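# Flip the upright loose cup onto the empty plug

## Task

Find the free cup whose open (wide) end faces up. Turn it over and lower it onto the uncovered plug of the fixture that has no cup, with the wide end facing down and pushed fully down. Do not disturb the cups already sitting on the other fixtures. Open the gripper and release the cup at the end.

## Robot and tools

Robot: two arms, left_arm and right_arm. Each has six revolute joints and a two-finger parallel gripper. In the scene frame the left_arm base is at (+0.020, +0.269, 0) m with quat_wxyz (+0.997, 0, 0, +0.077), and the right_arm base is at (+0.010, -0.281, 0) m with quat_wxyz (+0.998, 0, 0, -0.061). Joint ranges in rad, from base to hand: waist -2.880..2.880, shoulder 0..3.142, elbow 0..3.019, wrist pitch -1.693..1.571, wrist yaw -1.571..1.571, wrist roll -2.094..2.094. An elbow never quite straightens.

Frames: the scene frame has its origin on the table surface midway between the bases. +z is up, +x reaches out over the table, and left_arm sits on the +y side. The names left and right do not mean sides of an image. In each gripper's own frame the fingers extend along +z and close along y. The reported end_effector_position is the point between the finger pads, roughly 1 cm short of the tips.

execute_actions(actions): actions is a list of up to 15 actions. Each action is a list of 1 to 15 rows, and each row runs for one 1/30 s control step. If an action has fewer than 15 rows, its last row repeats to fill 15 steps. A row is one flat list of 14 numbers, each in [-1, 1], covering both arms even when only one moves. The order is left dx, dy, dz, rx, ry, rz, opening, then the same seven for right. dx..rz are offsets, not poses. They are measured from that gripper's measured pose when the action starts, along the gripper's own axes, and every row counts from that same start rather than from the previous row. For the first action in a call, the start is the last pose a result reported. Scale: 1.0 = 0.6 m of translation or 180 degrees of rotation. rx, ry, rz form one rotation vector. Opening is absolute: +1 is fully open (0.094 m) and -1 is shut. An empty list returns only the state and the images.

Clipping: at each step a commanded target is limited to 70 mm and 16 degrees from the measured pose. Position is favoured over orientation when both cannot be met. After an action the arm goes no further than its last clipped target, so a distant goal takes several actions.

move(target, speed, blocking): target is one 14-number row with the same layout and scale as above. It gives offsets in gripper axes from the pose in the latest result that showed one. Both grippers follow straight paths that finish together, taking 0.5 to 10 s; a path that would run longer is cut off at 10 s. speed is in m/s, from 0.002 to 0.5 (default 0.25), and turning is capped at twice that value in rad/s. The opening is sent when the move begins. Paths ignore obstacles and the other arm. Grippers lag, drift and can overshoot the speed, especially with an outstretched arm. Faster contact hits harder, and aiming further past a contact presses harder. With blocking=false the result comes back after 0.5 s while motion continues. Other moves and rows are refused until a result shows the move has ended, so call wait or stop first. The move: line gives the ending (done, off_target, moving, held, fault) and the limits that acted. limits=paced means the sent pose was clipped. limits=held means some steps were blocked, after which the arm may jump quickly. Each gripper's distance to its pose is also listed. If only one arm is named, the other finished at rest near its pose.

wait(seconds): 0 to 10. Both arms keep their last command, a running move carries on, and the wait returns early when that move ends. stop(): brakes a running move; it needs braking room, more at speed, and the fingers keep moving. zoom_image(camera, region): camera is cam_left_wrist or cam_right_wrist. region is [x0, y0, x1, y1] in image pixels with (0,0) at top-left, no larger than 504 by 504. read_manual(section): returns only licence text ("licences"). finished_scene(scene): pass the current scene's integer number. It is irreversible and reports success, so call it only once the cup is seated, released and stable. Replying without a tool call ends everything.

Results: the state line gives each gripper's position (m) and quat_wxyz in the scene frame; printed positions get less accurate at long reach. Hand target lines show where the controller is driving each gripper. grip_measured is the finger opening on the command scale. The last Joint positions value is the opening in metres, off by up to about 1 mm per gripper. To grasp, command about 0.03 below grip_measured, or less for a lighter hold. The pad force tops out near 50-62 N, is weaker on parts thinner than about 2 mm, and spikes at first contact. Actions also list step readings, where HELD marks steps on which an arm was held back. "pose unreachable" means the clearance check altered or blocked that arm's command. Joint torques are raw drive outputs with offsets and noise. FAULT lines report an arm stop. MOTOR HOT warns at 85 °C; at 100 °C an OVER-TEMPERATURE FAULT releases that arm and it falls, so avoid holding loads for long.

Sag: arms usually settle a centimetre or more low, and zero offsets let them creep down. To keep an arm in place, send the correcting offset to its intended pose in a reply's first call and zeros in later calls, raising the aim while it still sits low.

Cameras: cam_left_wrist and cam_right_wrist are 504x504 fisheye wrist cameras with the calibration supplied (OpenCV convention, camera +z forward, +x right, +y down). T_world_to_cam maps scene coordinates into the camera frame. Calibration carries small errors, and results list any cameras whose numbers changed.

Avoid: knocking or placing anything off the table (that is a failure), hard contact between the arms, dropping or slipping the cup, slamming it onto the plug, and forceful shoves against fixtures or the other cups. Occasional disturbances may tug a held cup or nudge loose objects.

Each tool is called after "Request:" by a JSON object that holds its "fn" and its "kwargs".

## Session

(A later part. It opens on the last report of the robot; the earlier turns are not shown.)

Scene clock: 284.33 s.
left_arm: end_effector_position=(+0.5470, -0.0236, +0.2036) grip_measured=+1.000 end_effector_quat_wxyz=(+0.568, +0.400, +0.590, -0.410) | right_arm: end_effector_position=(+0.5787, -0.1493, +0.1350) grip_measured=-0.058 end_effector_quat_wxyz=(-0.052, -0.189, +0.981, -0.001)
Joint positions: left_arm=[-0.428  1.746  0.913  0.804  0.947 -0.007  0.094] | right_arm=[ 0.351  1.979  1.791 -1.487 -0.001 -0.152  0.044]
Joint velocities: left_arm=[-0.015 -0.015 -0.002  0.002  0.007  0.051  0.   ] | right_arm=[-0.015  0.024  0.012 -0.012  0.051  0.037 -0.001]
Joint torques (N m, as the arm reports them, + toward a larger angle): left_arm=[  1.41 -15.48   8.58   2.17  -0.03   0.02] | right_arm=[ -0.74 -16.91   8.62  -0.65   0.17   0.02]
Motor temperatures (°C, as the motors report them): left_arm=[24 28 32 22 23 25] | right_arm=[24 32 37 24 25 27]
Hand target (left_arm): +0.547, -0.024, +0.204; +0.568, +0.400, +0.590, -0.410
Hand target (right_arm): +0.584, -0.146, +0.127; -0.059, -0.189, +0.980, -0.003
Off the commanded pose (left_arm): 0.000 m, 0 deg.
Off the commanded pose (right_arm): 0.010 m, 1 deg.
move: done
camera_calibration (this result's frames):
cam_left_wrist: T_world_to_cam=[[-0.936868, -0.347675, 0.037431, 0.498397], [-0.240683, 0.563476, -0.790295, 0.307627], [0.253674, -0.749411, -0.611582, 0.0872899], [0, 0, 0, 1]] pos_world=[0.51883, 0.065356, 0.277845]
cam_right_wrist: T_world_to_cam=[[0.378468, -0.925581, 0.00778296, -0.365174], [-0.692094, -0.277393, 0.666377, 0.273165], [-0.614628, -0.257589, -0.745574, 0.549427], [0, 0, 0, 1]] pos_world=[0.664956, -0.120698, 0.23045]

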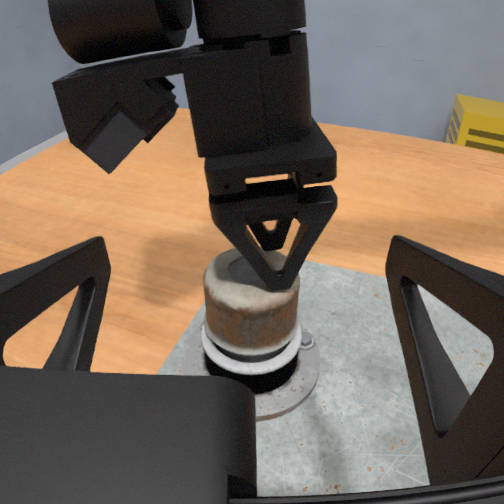

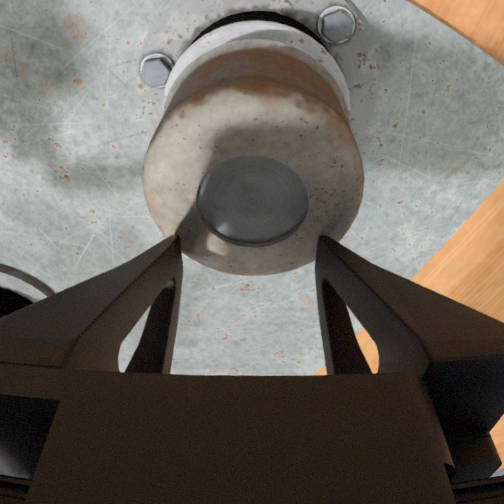

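Request:
{"fn": "move", "kwargs": {"target": [0,0,0,0,0,0,1, 0.025,0,-0.012,0,0.03,0,-0.06], "speed": 0.05}}

Request:
{"fn": "move", "kwargs": {"target": [0,0,0,0,0,0,1, 0,0,0.035,0,0,0,-0.06], "speed": 0.03}}

Scene clock: 286.50 s.
left_arm: end_effector_position=(+0.5470, -0.0236, +0.2036) grip_measured=+1.000 end_effector_quat_wxyz=(+0.568, +0.400, +0.590, -0.410) | right_arm: end_effector_position=(+0.5536, -0.1575, +0.1392) grip_measured=-0.058 end_effector_quat_wxyz=(-0.106, -0.188, +0.976, -0.010)
Joint positions: left_arm=[-0.428  1.746  0.913  0.804  0.947 -0.007  0.094] | right_arm=[ 0.351  1.979  1.791 -1.596  0.012 -0.152  0.044]
Joint velocities: left_arm=[-0.005 -0.015 -0.007 -0.002 -0.066 -0.037  0.   ] | right_arm=[ 0.005 -0.005  0.002 -0.007 -0.022 -0.007  0.   ]
Joint torques (N m, as the arm reports them, + toward a larger angle): left_arm=[  1.58 -15.66   8.59   2.25  -0.02   0.04] | right_arm=[ -1.68 -18.51  10.02  -0.77   0.24   0.04]
Motor temperatures (°C, as the motors report them): left_arm=[24 28 32 22 23 25] | right_arm=[24 32 38 24 25 27]
Hand target (left_arm): +0.547, -0.024, +0.204; +0.568, +0.400, +0.590, -0.410
Hand target (right_arm): +0.565, -0.155, +0.144; -0.098, -0.189, +0.977, -0.011
Off the commanded pose (left_arm): 0.000 m, 0 deg.
Off the commanded pose (right_arm): 0.013 m, 1 deg.
move: off_target (right_arm)
camera_calibration (this result's frames):
cam_left_wrist: T_world_to_cam=[[-0.936868, -0.347675, 0.037431, 0.498397], [-0.240683, 0.563476, -0.790295, 0.307627], [0.253674, -0.749411, -0.611582, 0.0872899], [0, 0, 0, 1]] pos_world=[0.51883, 0.065356, 0.277845]
cam_right_wrist: T_world_to_cam=[[0.380999, -0.924569, 0.0033545, -0.363901], [-0.619159, -0.252447, 0.743581, 0.203505], [-0.686645, -0.28538, -0.668638, 0.559852], [0, 0, 0, 1]] pos_world=[0.649068, -0.125307, 0.224236]

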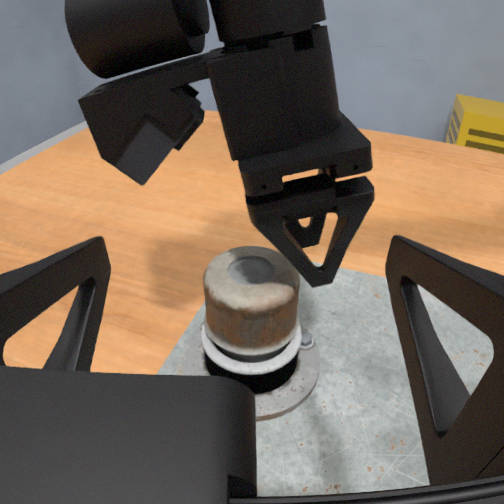

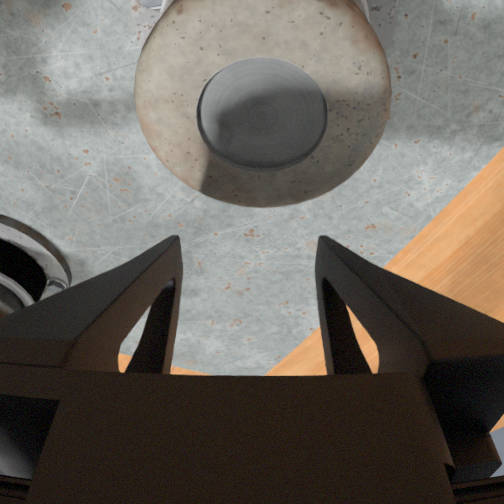

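Scene clock: 287.47 s.
left_arm: end_effector_position=(+0.5470, -0.0236, +0.2036) grip_measured=+1.000 end_effector_quat_wxyz=(+0.568, +0.400, +0.590, -0.410) | right_arm: end_effector_position=(+0.5458, -0.1593, +0.1179) grip_measured=-0.058 end_effector_quat_wxyz=(-0.113, -0.188, +0.976, -0.010)
Joint positions: left_arm=[-0.428  1.746  0.913  0.804  0.947 -0.007  0.094] | right_arm=[ 0.351  1.979  1.732 -1.549  0.012 -0.152  0.044]
Joint velocities: left_arm=[-0.005  0.005 -0.002 -0.002 -0.007  0.051  0.   ] | right_arm=[-0.005  0.005  0.002  0.012  0.007 -0.022 -0.   ]
Joint torques (N m, as the arm reports them, + toward a larger angle): left_arm=[  1.56 -15.9    8.59   2.26  -0.05   0.04] | right_arm=[ -1.63 -19.57   7.46  -0.03   0.14  -0.04]
Motor temperatures (°C, as the motors report them): left_arm=[24 28 32 22 23 25] | right_arm=[24 32 37 24 25 27]
Hand target (left_arm): +0.547, -0.024, +0.204; +0.568, +0.400, +0.590, -0.410
Hand target (right_arm): +0.550, -0.159, +0.119; -0.106, -0.188, +0.976, -0.010
Off the commanded pose (left_arm): 0.000 m, 0 deg.
Off the commanded pose (right_arm): 0.004 m, 1 deg.
move: done
camera_calibration (this result's frames):
cam_left_wrist: T_world_to_cam=[[-0.936868, -0.347675, 0.037431, 0.498397], [-0.240683, 0.563476, -0.790295, 0.307627], [0.253674, -0.749411, -0.611582, 0.0872899], [0, 0, 0, 1]] pos_world=[0.51883, 0.065356, 0.277845]
cam_right_wrist: T_world_to_cam=[[0.381028, -0.924563, 0.00124872, -0.362298], [-0.60971, -0.250256, 0.752081, 0.208291], [-0.695033, -0.287325, -0.65907, 0.542852], [0, 0, 0, 1]] pos_world=[0.642344, -0.126866, 0.201578]

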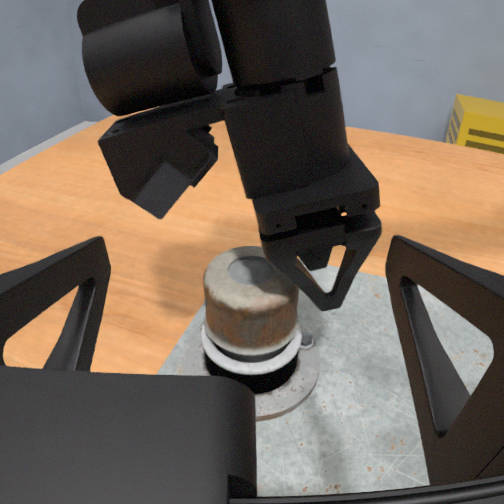

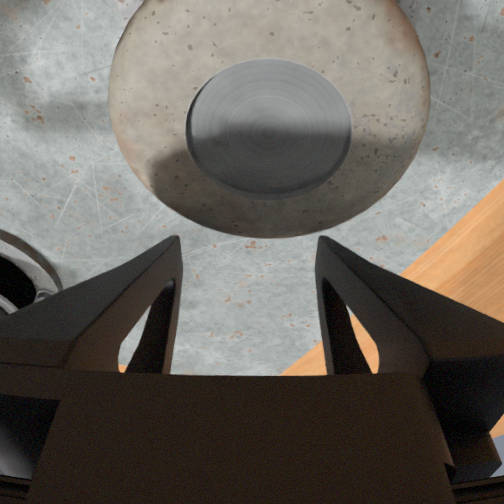

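Request:
{"fn": "move", "kwargs": {"target": [0,0,0,0,0,0,1, 0,0,-0.06,0,0,0,-0.06], "speed": 0.1}}

Request:
{"fn": "move", "kwargs": {"target": [0,0,0,0,0,0,1, -0.085,0,-0.02,0,-0.08,0,-0.06], "speed": 0.1}}

Scene clock: 290.20 s.
left_arm: end_effector_position=(+0.5470, -0.0236, +0.2036) grip_measured=+1.000 end_effector_quat_wxyz=(+0.568, +0.400, +0.590, -0.410) | right_arm: end_effector_position=(+0.5411, -0.1604, +0.1374) grip_measured=-0.058 end_effector_quat_wxyz=(-0.131, -0.188, +0.973, -0.011)
Joint positions: left_arm=[-0.428  1.746  0.913  0.804  0.947 -0.007  0.094] | right_arm=[ 0.351  1.979  1.778 -1.633  0.012 -0.152  0.044]
Joint velocities: left_arm=[ 0.005  0.005 -0.012  0.002 -0.125 -0.022  0.   ] | right_arm=[-0.015  0.005 -0.007 -0.012 -0.037 -0.037 -0.   ]
Joint torques (N m, as the arm reports them, + toward a larger angle): left_arm=[  1.78 -15.59   8.58   2.18  -0.03   0.03] | right_arm=[ -0.48 -19.4   10.07  -0.67   0.11  -0.03]
Motor temperatures (°C, as the motors report them): left_arm=[24 28 32 22 23 25] | right_arm=[24 32 37 24 25 27]
Hand target (left_arm): +0.547, -0.024, +0.204; +0.568, +0.400, +0.590, -0.410
Hand target (right_arm): +0.553, -0.158, +0.153; -0.112, -0.188, +0.976, -0.010
Off the commanded pose (left_arm): 0.000 m, 0 deg.
Off the commanded pose (right_arm): 0.020 m, 2 deg.
move: off_target (right_arm)
camera_calibration (this result's frames):
cam_left_wrist: T_world_to_cam=[[-0.936868, -0.347675, 0.037431, 0.498397], [-0.240683, 0.563476, -0.790295, 0.307627], [0.253674, -0.749411, -0.611582, 0.0872899], [0, 0, 0, 1]] pos_world=[0.51883, 0.065356, 0.277845]
cam_right_wrist: T_world_to_cam=[[0.380965, -0.924577, -0.00475889, -0.360674], [-0.582172, -0.243872, 0.77563, 0.173314], [-0.71829, -0.292717, -0.63117, 0.560002], [0, 0, 0, 1]] pos_world=[0.640547, -0.127283, 0.217313]

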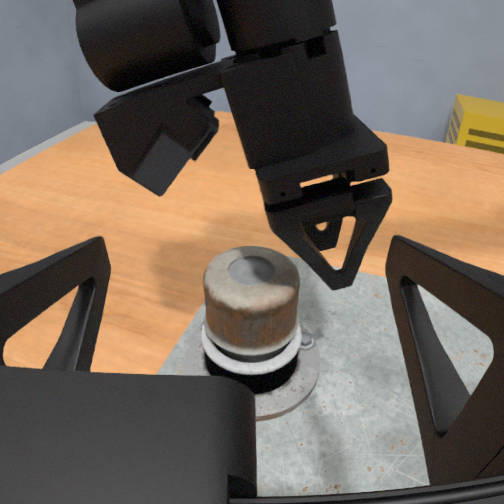

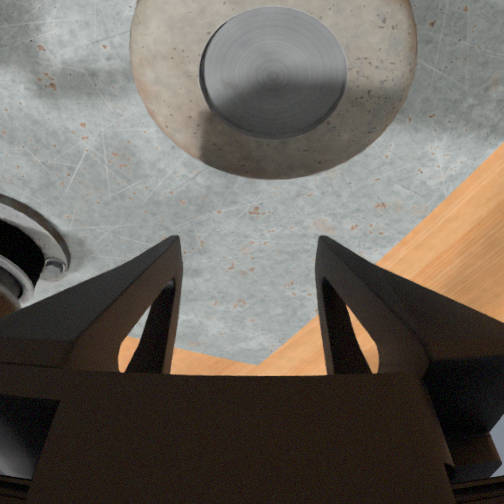

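Scene clock: 291.70 s.
left_arm: end_effector_position=(+0.5470, -0.0236, +0.2036) grip_measured=+1.000 end_effector_quat_wxyz=(+0.568, +0.400, +0.590, -0.410) | right_arm: end_effector_position=(+0.5651, -0.1557, +0.1245) grip_measured=-0.058 end_effector_quat_wxyz=(-0.062, -0.183, +0.981, +0.005)
Joint positions: left_arm=[-0.428  1.746  0.913  0.804  0.947 -0.007  0.094] | right_arm=[ 0.341  1.958  1.728 -1.464 -0.015 -0.152  0.044]
Joint velocities: left_arm=[-0.024 -0.015 -0.007  0.002 -0.007 -0.037  0.   ] | right_arm=[-0.005 -0.015 -0.012 -0.002 -0.081 -0.007  0.001]
Joint torques (N m, as the arm reports them, + toward a larger angle): left_arm=[  1.42 -15.71   8.62   2.09  -0.03   0.02] | right_arm=[ -0.07 -20.32   8.53   2.32  -0.53   0.08]
Motor temperatures (°C, as the motors report them): left_arm=[24 28 32 22 23 25] | right_arm=[24 32 37 24 25 27]
Hand target (left_arm): +0.547, -0.024, +0.204; +0.568, +0.400, +0.590, -0.410
Hand target (right_arm): +0.588, -0.141, +0.137; -0.009, -0.187, +0.982, +0.015
Off the commanded pose (left_arm): 0.000 m, 0 deg.
Off the commanded pose (right_arm): 0.031 m, 6 deg.
move: off_target (right_arm)
camera_calibration (this result's frames):
cam_left_wrist: T_world_to_cam=[[-0.936868, -0.347675, 0.037431, 0.498397], [-0.240683, 0.563476, -0.790295, 0.307627], [0.253674, -0.749411, -0.611582, 0.0872899], [0, 0, 0, 1]] pos_world=[0.51883, 0.065356, 0.277845]
cam_right_wrist: T_world_to_cam=[[0.368167, -0.929721, -0.00853683, -0.358566], [-0.681384, -0.27605, 0.677874, 0.261678], [-0.63259, -0.243754, -0.735129, 0.542629], [0, 0, 0, 1]] pos_world=[0.653577, -0.128863, 0.218457]

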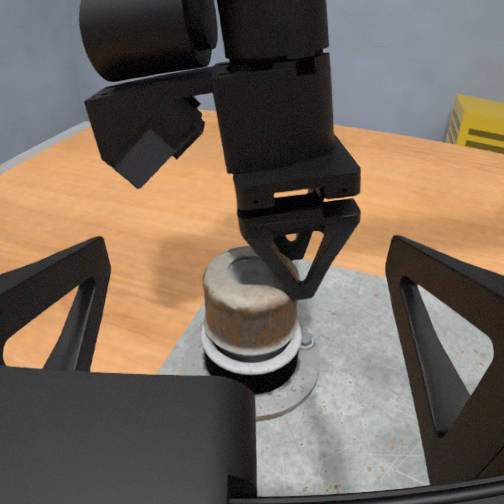

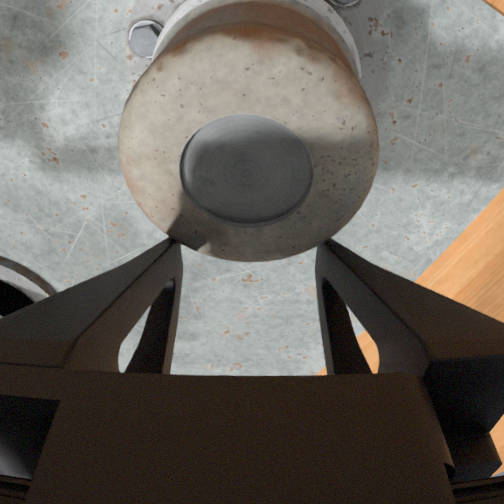

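Request:
{"fn": "move", "kwargs": {"target": [0,0,0,0,0,0,1, 0.01,0,-0.11,0,-0.04,0,-0.06], "speed": 0.15}}

Request:
{"fn": "move", "kwargs": {"target": [0,0,0,0,0,0,1, -0.045,0,-0.02,0,0,0,-0.06], "speed": 0.1}}

Scene clock: 294.17 s.
left_arm: end_effector_position=(+0.5470, -0.0236, +0.2036) grip_measured=+1.000 end_effector_quat_wxyz=(+0.568, +0.400, +0.590, -0.410) | right_arm: end_effector_position=(+0.5592, -0.1553, +0.1765) grip_measured=-0.058 end_effector_quat_wxyz=(-0.017, -0.183, +0.983, +0.016)
Joint positions: left_arm=[-0.428  1.746  0.913  0.804  0.947 -0.007  0.094] | right_arm=[ 0.338  1.857  1.718 -1.467 -0.033 -0.152  0.044]
Joint velocities: left_arm=[-0.005 -0.005 -0.017 -0.002 -0.022 -0.022  0.   ] | right_arm=[-0.015 -0.005  0.007 -0.002 -0.007  0.066 -0.   ]
Joint torques (N m, as the arm reports them, + toward a larger angle): left_arm=[  1.52 -15.72   8.63   2.21  -0.04   0.04] | right_arm=[ -2.01 -19.16   8.64  -0.27   0.01  -0.07]
Motor temperatures (°C, as the motors report them): left_arm=[24 28 32 22 23 25] | right_arm=[24 32 37 24 25 27]
Hand target (left_arm): +0.547, -0.024, +0.204; +0.568, +0.400, +0.590, -0.410
Hand target (right_arm): +0.567, -0.158, +0.191; +0.000, -0.182, +0.983, +0.018
Off the commanded pose (left_arm): 0.000 m, 0 deg.
Off the commanded pose (right_arm): 0.017 m, 2 deg.
move: off_target (right_arm)
camera_calibration (this result's frames):
cam_left_wrist: T_world_to_cam=[[-0.936868, -0.347675, 0.037431, 0.498397], [-0.240683, 0.563476, -0.790295, 0.307627], [0.253674, -0.749411, -0.611582, 0.0872899], [0, 0, 0, 1]] pos_world=[0.51883, 0.065356, 0.277845]
cam_right_wrist: T_world_to_cam=[[0.365235, -0.930836, -0.0121631, -0.353569], [-0.735942, -0.296716, 0.608563, 0.262086], [-0.570082, -0.213317, -0.793412, 0.557273], [0, 0, 0, 1]] pos_world=[0.639707, -0.132474, 0.27835]

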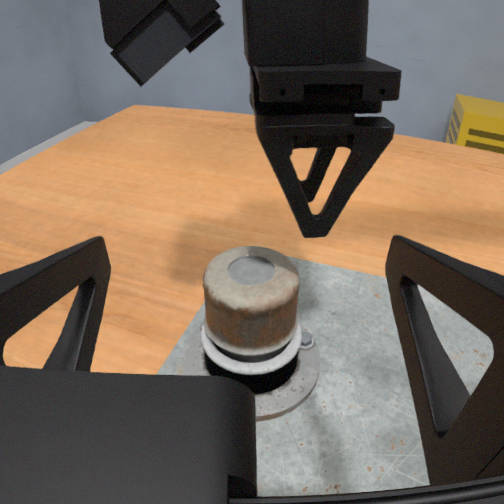

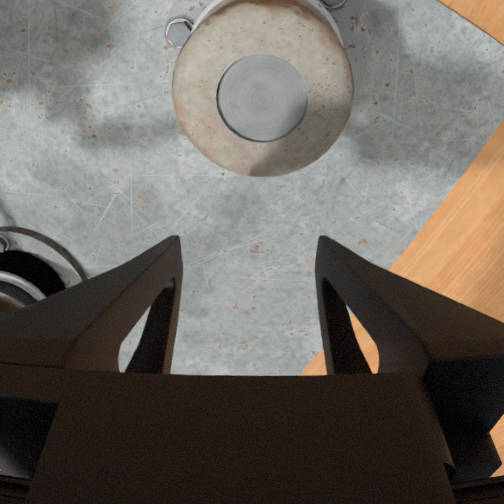

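Scene clock: 294.90 s.
left_arm: end_effector_position=(+0.5470, -0.0236, +0.2036) grip_measured=+1.000 end_effector_quat_wxyz=(+0.568, +0.400, +0.590, -0.410) | right_arm: end_effector_position=(+0.5712, -0.1527, +0.1772) grip_measured=-0.058 end_effector_quat_wxyz=(-0.031, -0.182, +0.983, +0.015)
Joint positions: left_arm=[-0.428  1.746  0.913  0.804  0.947 -0.007  0.094] | right_arm=[ 0.338  1.909  1.797 -1.52  -0.033 -0.152  0.044]
Joint velocities: left_arm=[ 0.005  0.005 -0.007  0.007  0.037 -0.007  0.   ] | right_arm=[ 0.005 -0.005  0.017 -0.012  0.066 -0.007 -0.   ]
Joint torques (N m, as the arm reports them, + toward a larger angle): left_arm=[  1.67 -15.69   8.56   2.15  -0.04   0.04] | right_arm=[ -0.63 -18.03  11.2   -0.56   0.09   0.02]
Motor temperatures (°C, as the motors report them): left_arm=[24 28 32 22 23 25] | right_arm=[24 32 38 24 25 27]
Hand target (left_arm): +0.547, -0.024, +0.204; +0.568, +0.400, +0.590, -0.410
Hand target (right_arm): +0.584, -0.146, +0.188; -0.017, -0.183, +0.983, +0.016
Off the commanded pose (left_arm): 0.000 m, 0 deg.
Off the commanded pose (right_arm): 0.019 m, 2 deg.
move: off_target (right_arm)
camera_calibration (this result's frames):
cam_left_wrist: T_world_to_cam=[[-0.936868, -0.347675, 0.037431, 0.498397], [-0.240683, 0.563476, -0.790295, 0.307627], [0.253674, -0.749411, -0.611582, 0.0872899], [0, 0, 0, 1]] pos_world=[0.51883, 0.065356, 0.277845]
cam_right_wrist: T_world_to_cam=[[0.364851, -0.93092, -0.0164875, -0.354517], [-0.719328, -0.293077, 0.62982, 0.258531], [-0.591144, -0.21793, -0.776566, 0.573546], [0, 0, 0, 1]] pos_world=[0.654363, -0.129264, 0.276723]

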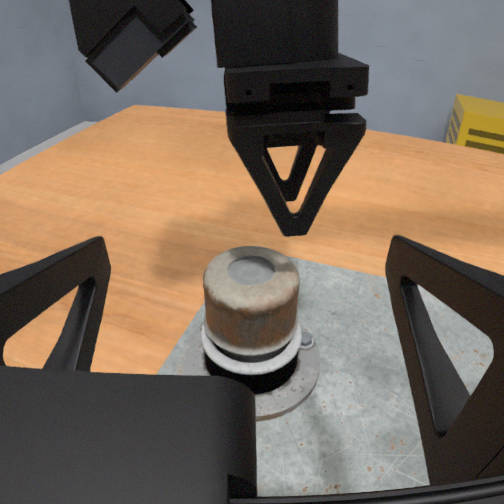

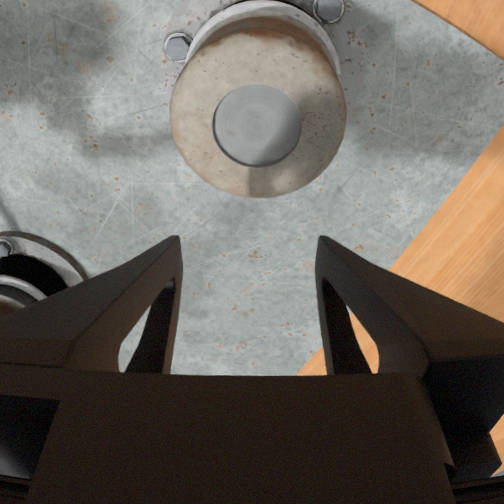

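Need about +0.02 world x more; aim higher to compensate.

Request:
{"fn": "move", "kwargs": {"target": [0,0,0,0,0,0,1, -0.05,0,-0.02,0,-0.015,0,-0.06], "speed": 0.1}}

Request:
{"fn": "move", "kwargs": {"target": [0,0,0,0,0,0,1, -0.015,0,0.05,0,-0.015,0,-0.06], "speed": 0.06}}

Scene clock: 298.57 s.
left_arm: end_effector_position=(+0.5470, -0.0236, +0.2036) grip_measured=+1.000 end_effector_quat_wxyz=(+0.568, +0.400, +0.590, -0.410) | right_arm: end_effector_position=(+0.5855, -0.1486, +0.1780) grip_measured=-0.058 end_effector_quat_wxyz=(-0.023, -0.182, +0.983, +0.019)
Joint positions: left_arm=[-0.428  1.746  0.913  0.804  0.947 -0.007  0.094] | right_arm=[ 0.338  1.939  1.845 -1.521 -0.039 -0.152  0.044]
Joint velocities: left_arm=[-0.005 -0.005 -0.007  0.007  0.007  0.066  0.   ] | right_arm=[ 0.005 -0.015 -0.007  0.017 -0.051 -0.022 -0.001]
Joint torques (N m, as the arm reports them, + toward a larger angle): left_arm=[  1.53 -15.6    8.6    2.14  -0.04   0.02] | right_arm=[ -0.41 -18.84  10.94  -0.19   0.06   0.06]
Motor temperatures (°C, as the motors report them): left_arm=[24 28 32 22 23 25] | right_arm=[24 32 39 24 25 27]
Hand target (left_arm): +0.547, -0.024, +0.204; +0.568, +0.400, +0.590, -0.410
Hand target (right_arm): +0.599, -0.142, +0.188; -0.008, -0.182, +0.983, +0.020
Off the commanded pose (left_arm): 0.000 m, 0 deg.
Off the commanded pose (right_arm): 0.018 m, 2 deg.
move: off_target (right_arm)
camera_calibration (this result's frames):
cam_left_wrist: T_world_to_cam=[[-0.936868, -0.347675, 0.037431, 0.498397], [-0.240683, 0.563476, -0.790295, 0.307627], [0.253674, -0.749411, -0.611582, 0.0872899], [0, 0, 0, 1]] pos_world=[0.51883, 0.065356, 0.277845]
cam_right_wrist: T_world_to_cam=[[0.364849, -0.930864, -0.0194305, -0.355347], [-0.7291, -0.298623, 0.615823, 0.276996], [-0.57905, -0.210516, -0.787645, 0.579518], [0, 0, 0, 1]] pos_world=[0.667176, -0.126065, 0.278969]

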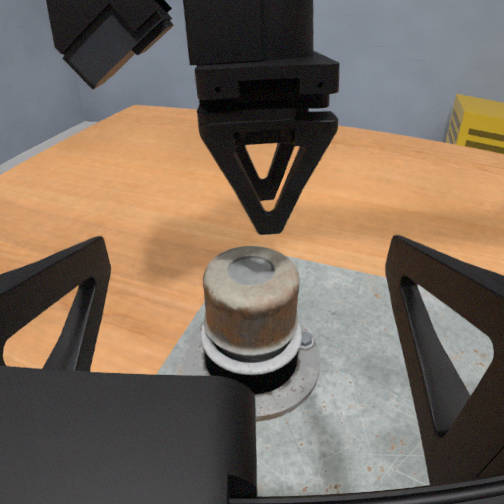

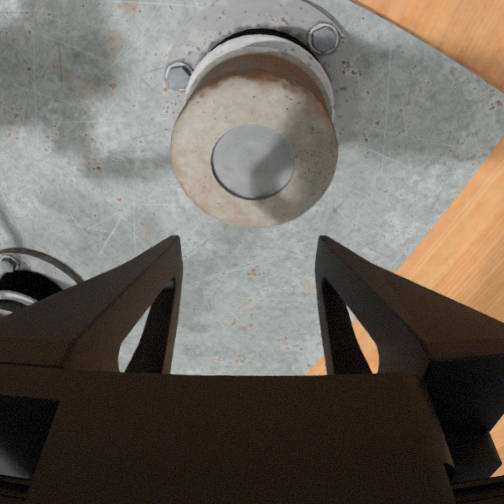

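Scene clock: 299.40 s.
left_arm: end_effector_position=(+0.5470, -0.0236, +0.2036) grip_measured=+1.000 end_effector_quat_wxyz=(+0.568, +0.400, +0.590, -0.410) | right_arm: end_effector_position=(+0.5885, -0.1470, +0.1459) grip_measured=-0.058 end_effector_quat_wxyz=(-0.007, -0.183, +0.983, +0.022)
Joint positions: left_arm=[-0.428  1.746  0.913  0.804  0.947 -0.007  0.094] | right_arm=[ 0.338  1.939  1.76  -1.406 -0.044 -0.152  0.044]
Joint velocities: left_arm=[-0.005 -0.005 -0.012  0.002 -0.007  0.007  0.   ] | right_arm=[-0.015  0.015  0.002  0.017  0.007 -0.081  0.001]
Joint torques (N m, as the arm reports them, + toward a larger angle): left_arm=[  1.73 -15.56   8.52   2.17  -0.03   0.02] | right_arm=[ -1.52 -19.34   7.99   0.15   0.     0.  ]
Motor temperatures (°C, as the motors report them): left_arm=[24 28 32 22 23 25] | right_arm=[24 32 39 24 25 27]
Hand target (left_arm): +0.547, -0.024, +0.204; +0.568, +0.400, +0.590, -0.410
Hand target (right_arm): +0.593, -0.144, +0.148; +0.000, -0.182, +0.983, +0.023
Off the commanded pose (left_arm): 0.000 m, 0 deg.
Off the commanded pose (right_arm): 0.005 m, 1 deg.
move: done
camera_calibration (this result's frames):
cam_left_wrist: T_world_to_cam=[[-0.936868, -0.347675, 0.037431, 0.498397], [-0.240683, 0.563476, -0.790295, 0.307627], [0.253674, -0.749411, -0.611582, 0.0872899], [0, 0, 0, 1]] pos_world=[0.51883, 0.065356, 0.277845]
cam_right_wrist: T_world_to_cam=[[0.365276, -0.930688, -0.0198357, -0.355736], [-0.746669, -0.305645, 0.590819, 0.312326], [-0.55593, -0.201001, -0.806561, 0.546839], [0, 0, 0, 1]] pos_world=[0.667151, -0.125703, 0.249474]

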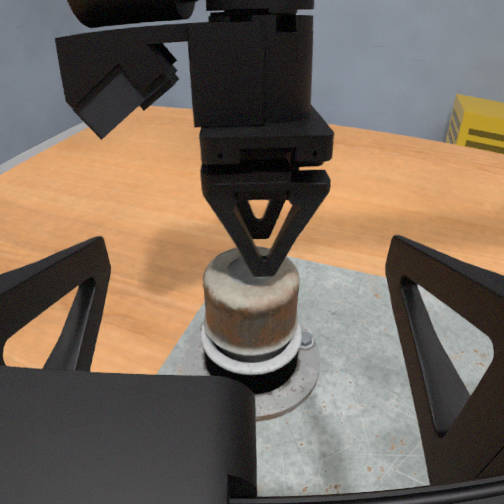

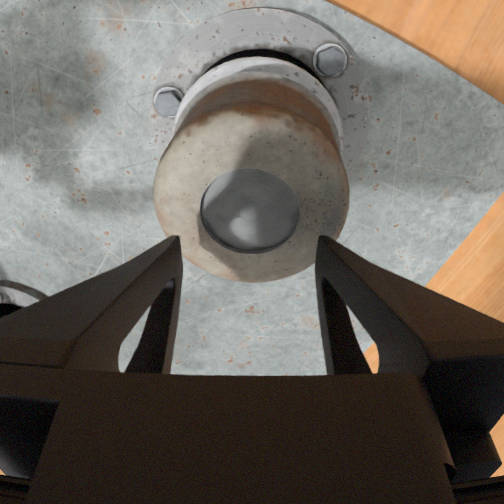

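Request:
{"fn": "move", "kwargs": {"target": [0,0,0,0,0,0,1, -0.008,0,0.05,0,0,0,-0.06], "speed": 0.04}}

Scene clock: 301.30 s.
left_arm: end_effector_position=(+0.5470, -0.0236, +0.2036) grip_measured=+1.000 end_effector_quat_wxyz=(+0.568, +0.400, +0.590, -0.410) | right_arm: end_effector_position=(+0.5904, -0.1466, +0.1347) grip_measured=-0.058 end_effector_quat_wxyz=(+0.001, -0.183, +0.983, +0.022)
Joint positions: left_arm=[-0.428  1.746  0.913  0.804  0.947 -0.007  0.094] | right_arm=[ 0.338  1.939  1.731 -1.359 -0.044 -0.152  0.044]
Joint velocities: left_arm=[-0.005 -0.005  0.002 -0.022  0.051  0.051  0.   ] | right_arm=[ 0.005 -0.005  0.012  0.012 -0.081 -0.007 -0.002]
Joint torques (N m, as the arm reports them, + toward a larger angle): left_arm=[  1.78 -15.69   8.52   2.2   -0.03   0.01] | right_arm=[ -0.47 -17.16   7.02   0.35   0.11   0.06]
Motor temperatures (°C, as the motors report them): left_arm=[24 28 32 22 23 25] | right_arm=[24 32 38 24 25 27]
Hand target (left_arm): +0.547, -0.024, +0.204; +0.568, +0.400, +0.590, -0.410
Hand target (right_arm): +0.592, -0.144, +0.116; -0.008, -0.183, +0.983, +0.022
Off the commanded pose (left_arm): 0.000 m, 0 deg.
Off the commanded pose (right_arm): 0.019 m, 1 deg.
move: off_target (right_arm)
camera_calibration (this result's frames):
cam_left_wrist: T_world_to_cam=[[-0.936868, -0.347675, 0.037431, 0.498397], [-0.240683, 0.563476, -0.790295, 0.307627], [0.253674, -0.749411, -0.611582, 0.0872899], [0, 0, 0, 1]] pos_world=[0.51883, 0.065356, 0.277845]
cam_right_wrist: T_world_to_cam=[[0.36558, -0.930621, -0.017186, -0.35679], [-0.756247, -0.307742, 0.577396, 0.327627], [-0.542626, -0.198087, -0.816283, 0.532843], [0, 0, 0, 1]] pos_world=[0.667336, -0.125663, 0.239649]

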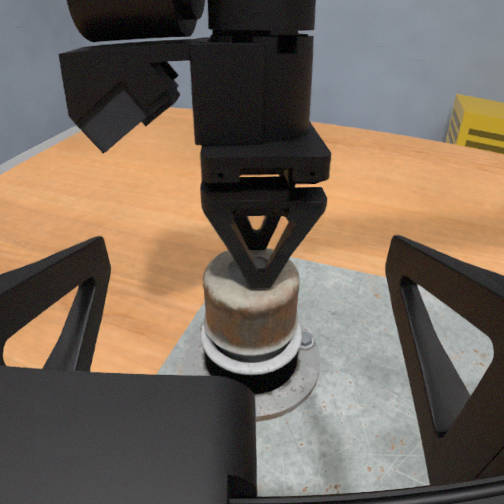

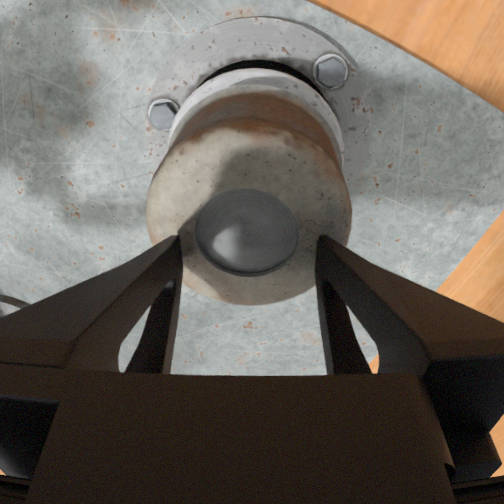

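Request:
{"fn": "move", "kwargs": {"target": [0,0,0,0,0,0,1, 0,0,0.07,0,0,0,-0.06], "speed": 0.04}}

Request:
{"fn": "move", "kwargs": {"target": [0,0,-0.1,0,0,0,1, -0.03,0,-0.2,0,0,0,1]}}

Scene clock: 303.93 s.
left_arm: end_effector_position=(+0.5470, -0.0236, +0.2036) grip_measured=+1.000 end_effector_quat_wxyz=(+0.568, +0.400, +0.590, -0.410) | right_arm: end_effector_position=(+0.5899, -0.1467, +0.1330) grip_measured=-0.058 end_effector_quat_wxyz=(+0.022, -0.183, +0.983, +0.022)
Joint positions: left_arm=[-0.428  1.746  0.913  0.804  0.947 -0.007  0.094] | right_arm=[ 0.338  1.912  1.684 -1.298 -0.044 -0.152  0.044]
Joint velocities: left_arm=[-0.005  0.005 -0.007  0.002  0.066 -0.051  0.   ] | right_arm=[-0.015 -0.005  0.012 -0.012 -0.007  0.066 -0.   ]
Joint torques (N m, as the arm reports them, + toward a larger angle): left_arm=[  1.69 -15.71   8.58   2.16  -0.02   0.03] | right_arm=[ -0.85 -14.93   5.73   1.37   0.11   0.01]
Motor temperatures (°C, as the motors report them): left_arm=[24 28 32 22 23 25] | right_arm=[24 32 38 24 25 27]
Hand target (left_arm): +0.547, -0.024, +0.204; +0.568, +0.400, +0.590, -0.410
Hand target (right_arm): +0.589, -0.145, +0.094; +0.001, -0.183, +0.983, +0.022
Off the commanded pose (left_arm): 0.000 m, 0 deg.
Off the commanded pose (right_arm): 0.040 m, 2 deg.
move: off_target (right_arm)
camera_calibration (this result's frames):
cam_left_wrist: T_world_to_cam=[[-0.936868, -0.347675, 0.037431, 0.498397], [-0.240683, 0.563476, -0.790295, 0.307627], [0.253674, -0.749411, -0.611582, 0.0872899], [0, 0, 0, 1]] pos_world=[0.51883, 0.065356, 0.277845]
cam_right_wrist: T_world_to_cam=[[0.366125, -0.930509, -0.0102869, -0.358034], [-0.77886, -0.312468, 0.54382, 0.345356], [-0.509244, -0.191094, -0.839139, 0.515526], [0, 0, 0, 1]] pos_world=[0.662597, -0.126727, 0.241104]

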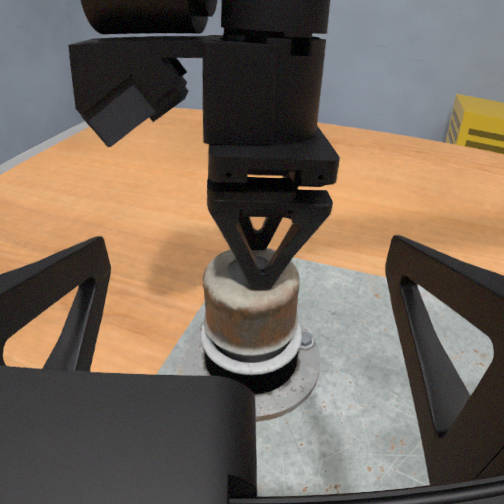

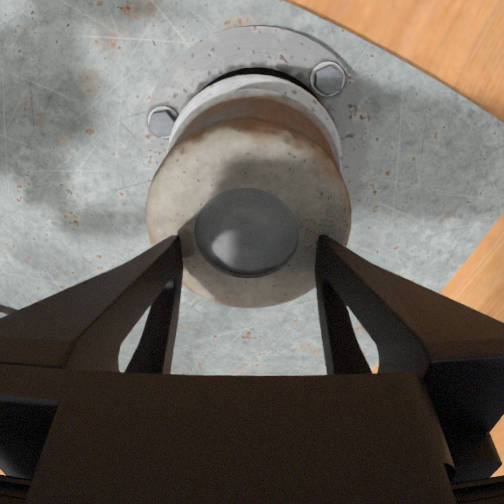

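Scene clock: 304.93 s.
left_arm: end_effector_position=(+0.5296, +0.0312, +0.1973) grip_measured=+1.000 end_effector_quat_wxyz=(+0.560, +0.394, +0.599, -0.415) | right_arm: end_effector_position=(+0.5926, -0.1461, +0.2432) grip_measured=+1.000 end_effector_quat_wxyz=(+0.010, -0.183, +0.983, +0.022)
Joint positions: left_arm=[-0.322  1.694  0.825  0.812  1.051 -0.007  0.094] | right_arm=[ 0.338  1.91   1.972 -1.611 -0.044 -0.152  0.094]
Joint velocities: left_arm=[-0.015 -0.005  0.002 -0.002 -0.022 -0.037  0.   ] | right_arm=[-0.015 -0.015 -0.017 -0.007  0.037 -0.051  0.   ]
Joint torques (N m, as the arm reports them, + toward a larger angle): left_arm=[  1.43 -15.53   7.49   3.22   0.12   0.04] | right_arm=[ -1.97 -19.6   10.08  -0.28   0.13  -0.06]
Motor temperatures (°C, as the motors report them): left_arm=[24 28 32 23 23 25] | right_arm=[24 32 38 24 25 27]
Hand target (left_arm): +0.526, +0.032, +0.204; +0.569, +0.399, +0.590, -0.412
Hand target (right_arm): +0.601, -0.148, +0.254; +0.022, -0.183, +0.983, +0.022
Off the commanded pose (left_arm): 0.008 m, 2 deg.
Off the commanded pose (right_arm): 0.014 m, 1 deg.
move: off_target (right_arm)
camera_calibration (this result's frames):
cam_left_wrist: T_world_to_cam=[[-0.93494, -0.349262, 0.0624741, 0.495463], [-0.263106, 0.56434, -0.782493, 0.277888], [0.238039, -0.748022, -0.619517, 0.138782], [0, 0, 0, 1]] pos_world=[0.503307, 0.120035, 0.27247]
cam_right_wrist: T_world_to_cam=[[0.365861, -0.93056, -0.0142899, -0.356147], [-0.766442, -0.309975, 0.562567, 0.276129], [-0.527932, -0.194869, -0.826628, 0.616989], [0, 0, 0, 1]] pos_world=[0.667666, -0.125591, 0.34959]

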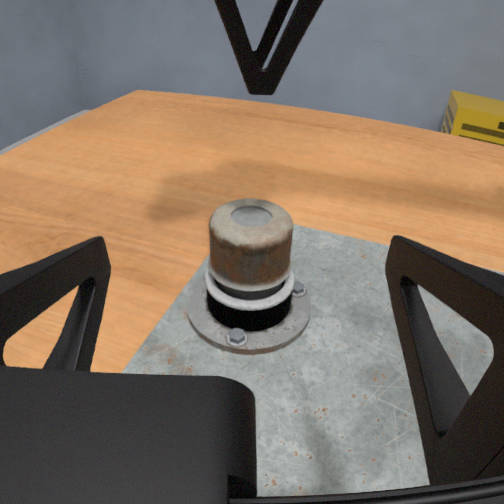

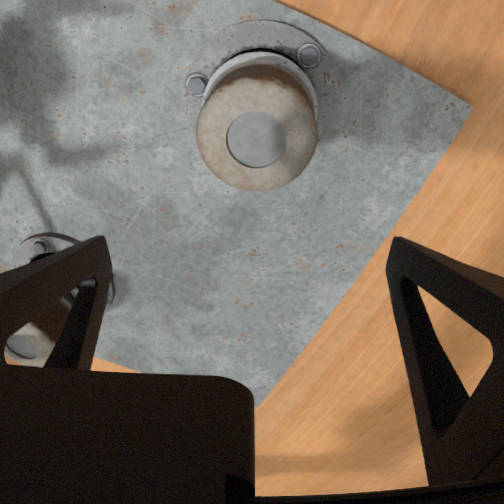

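Firm and bottomed out.

Request:
{"fn": "finished_scene", "kwargs": {"scene": 1}}

The scene is finished: the task was done.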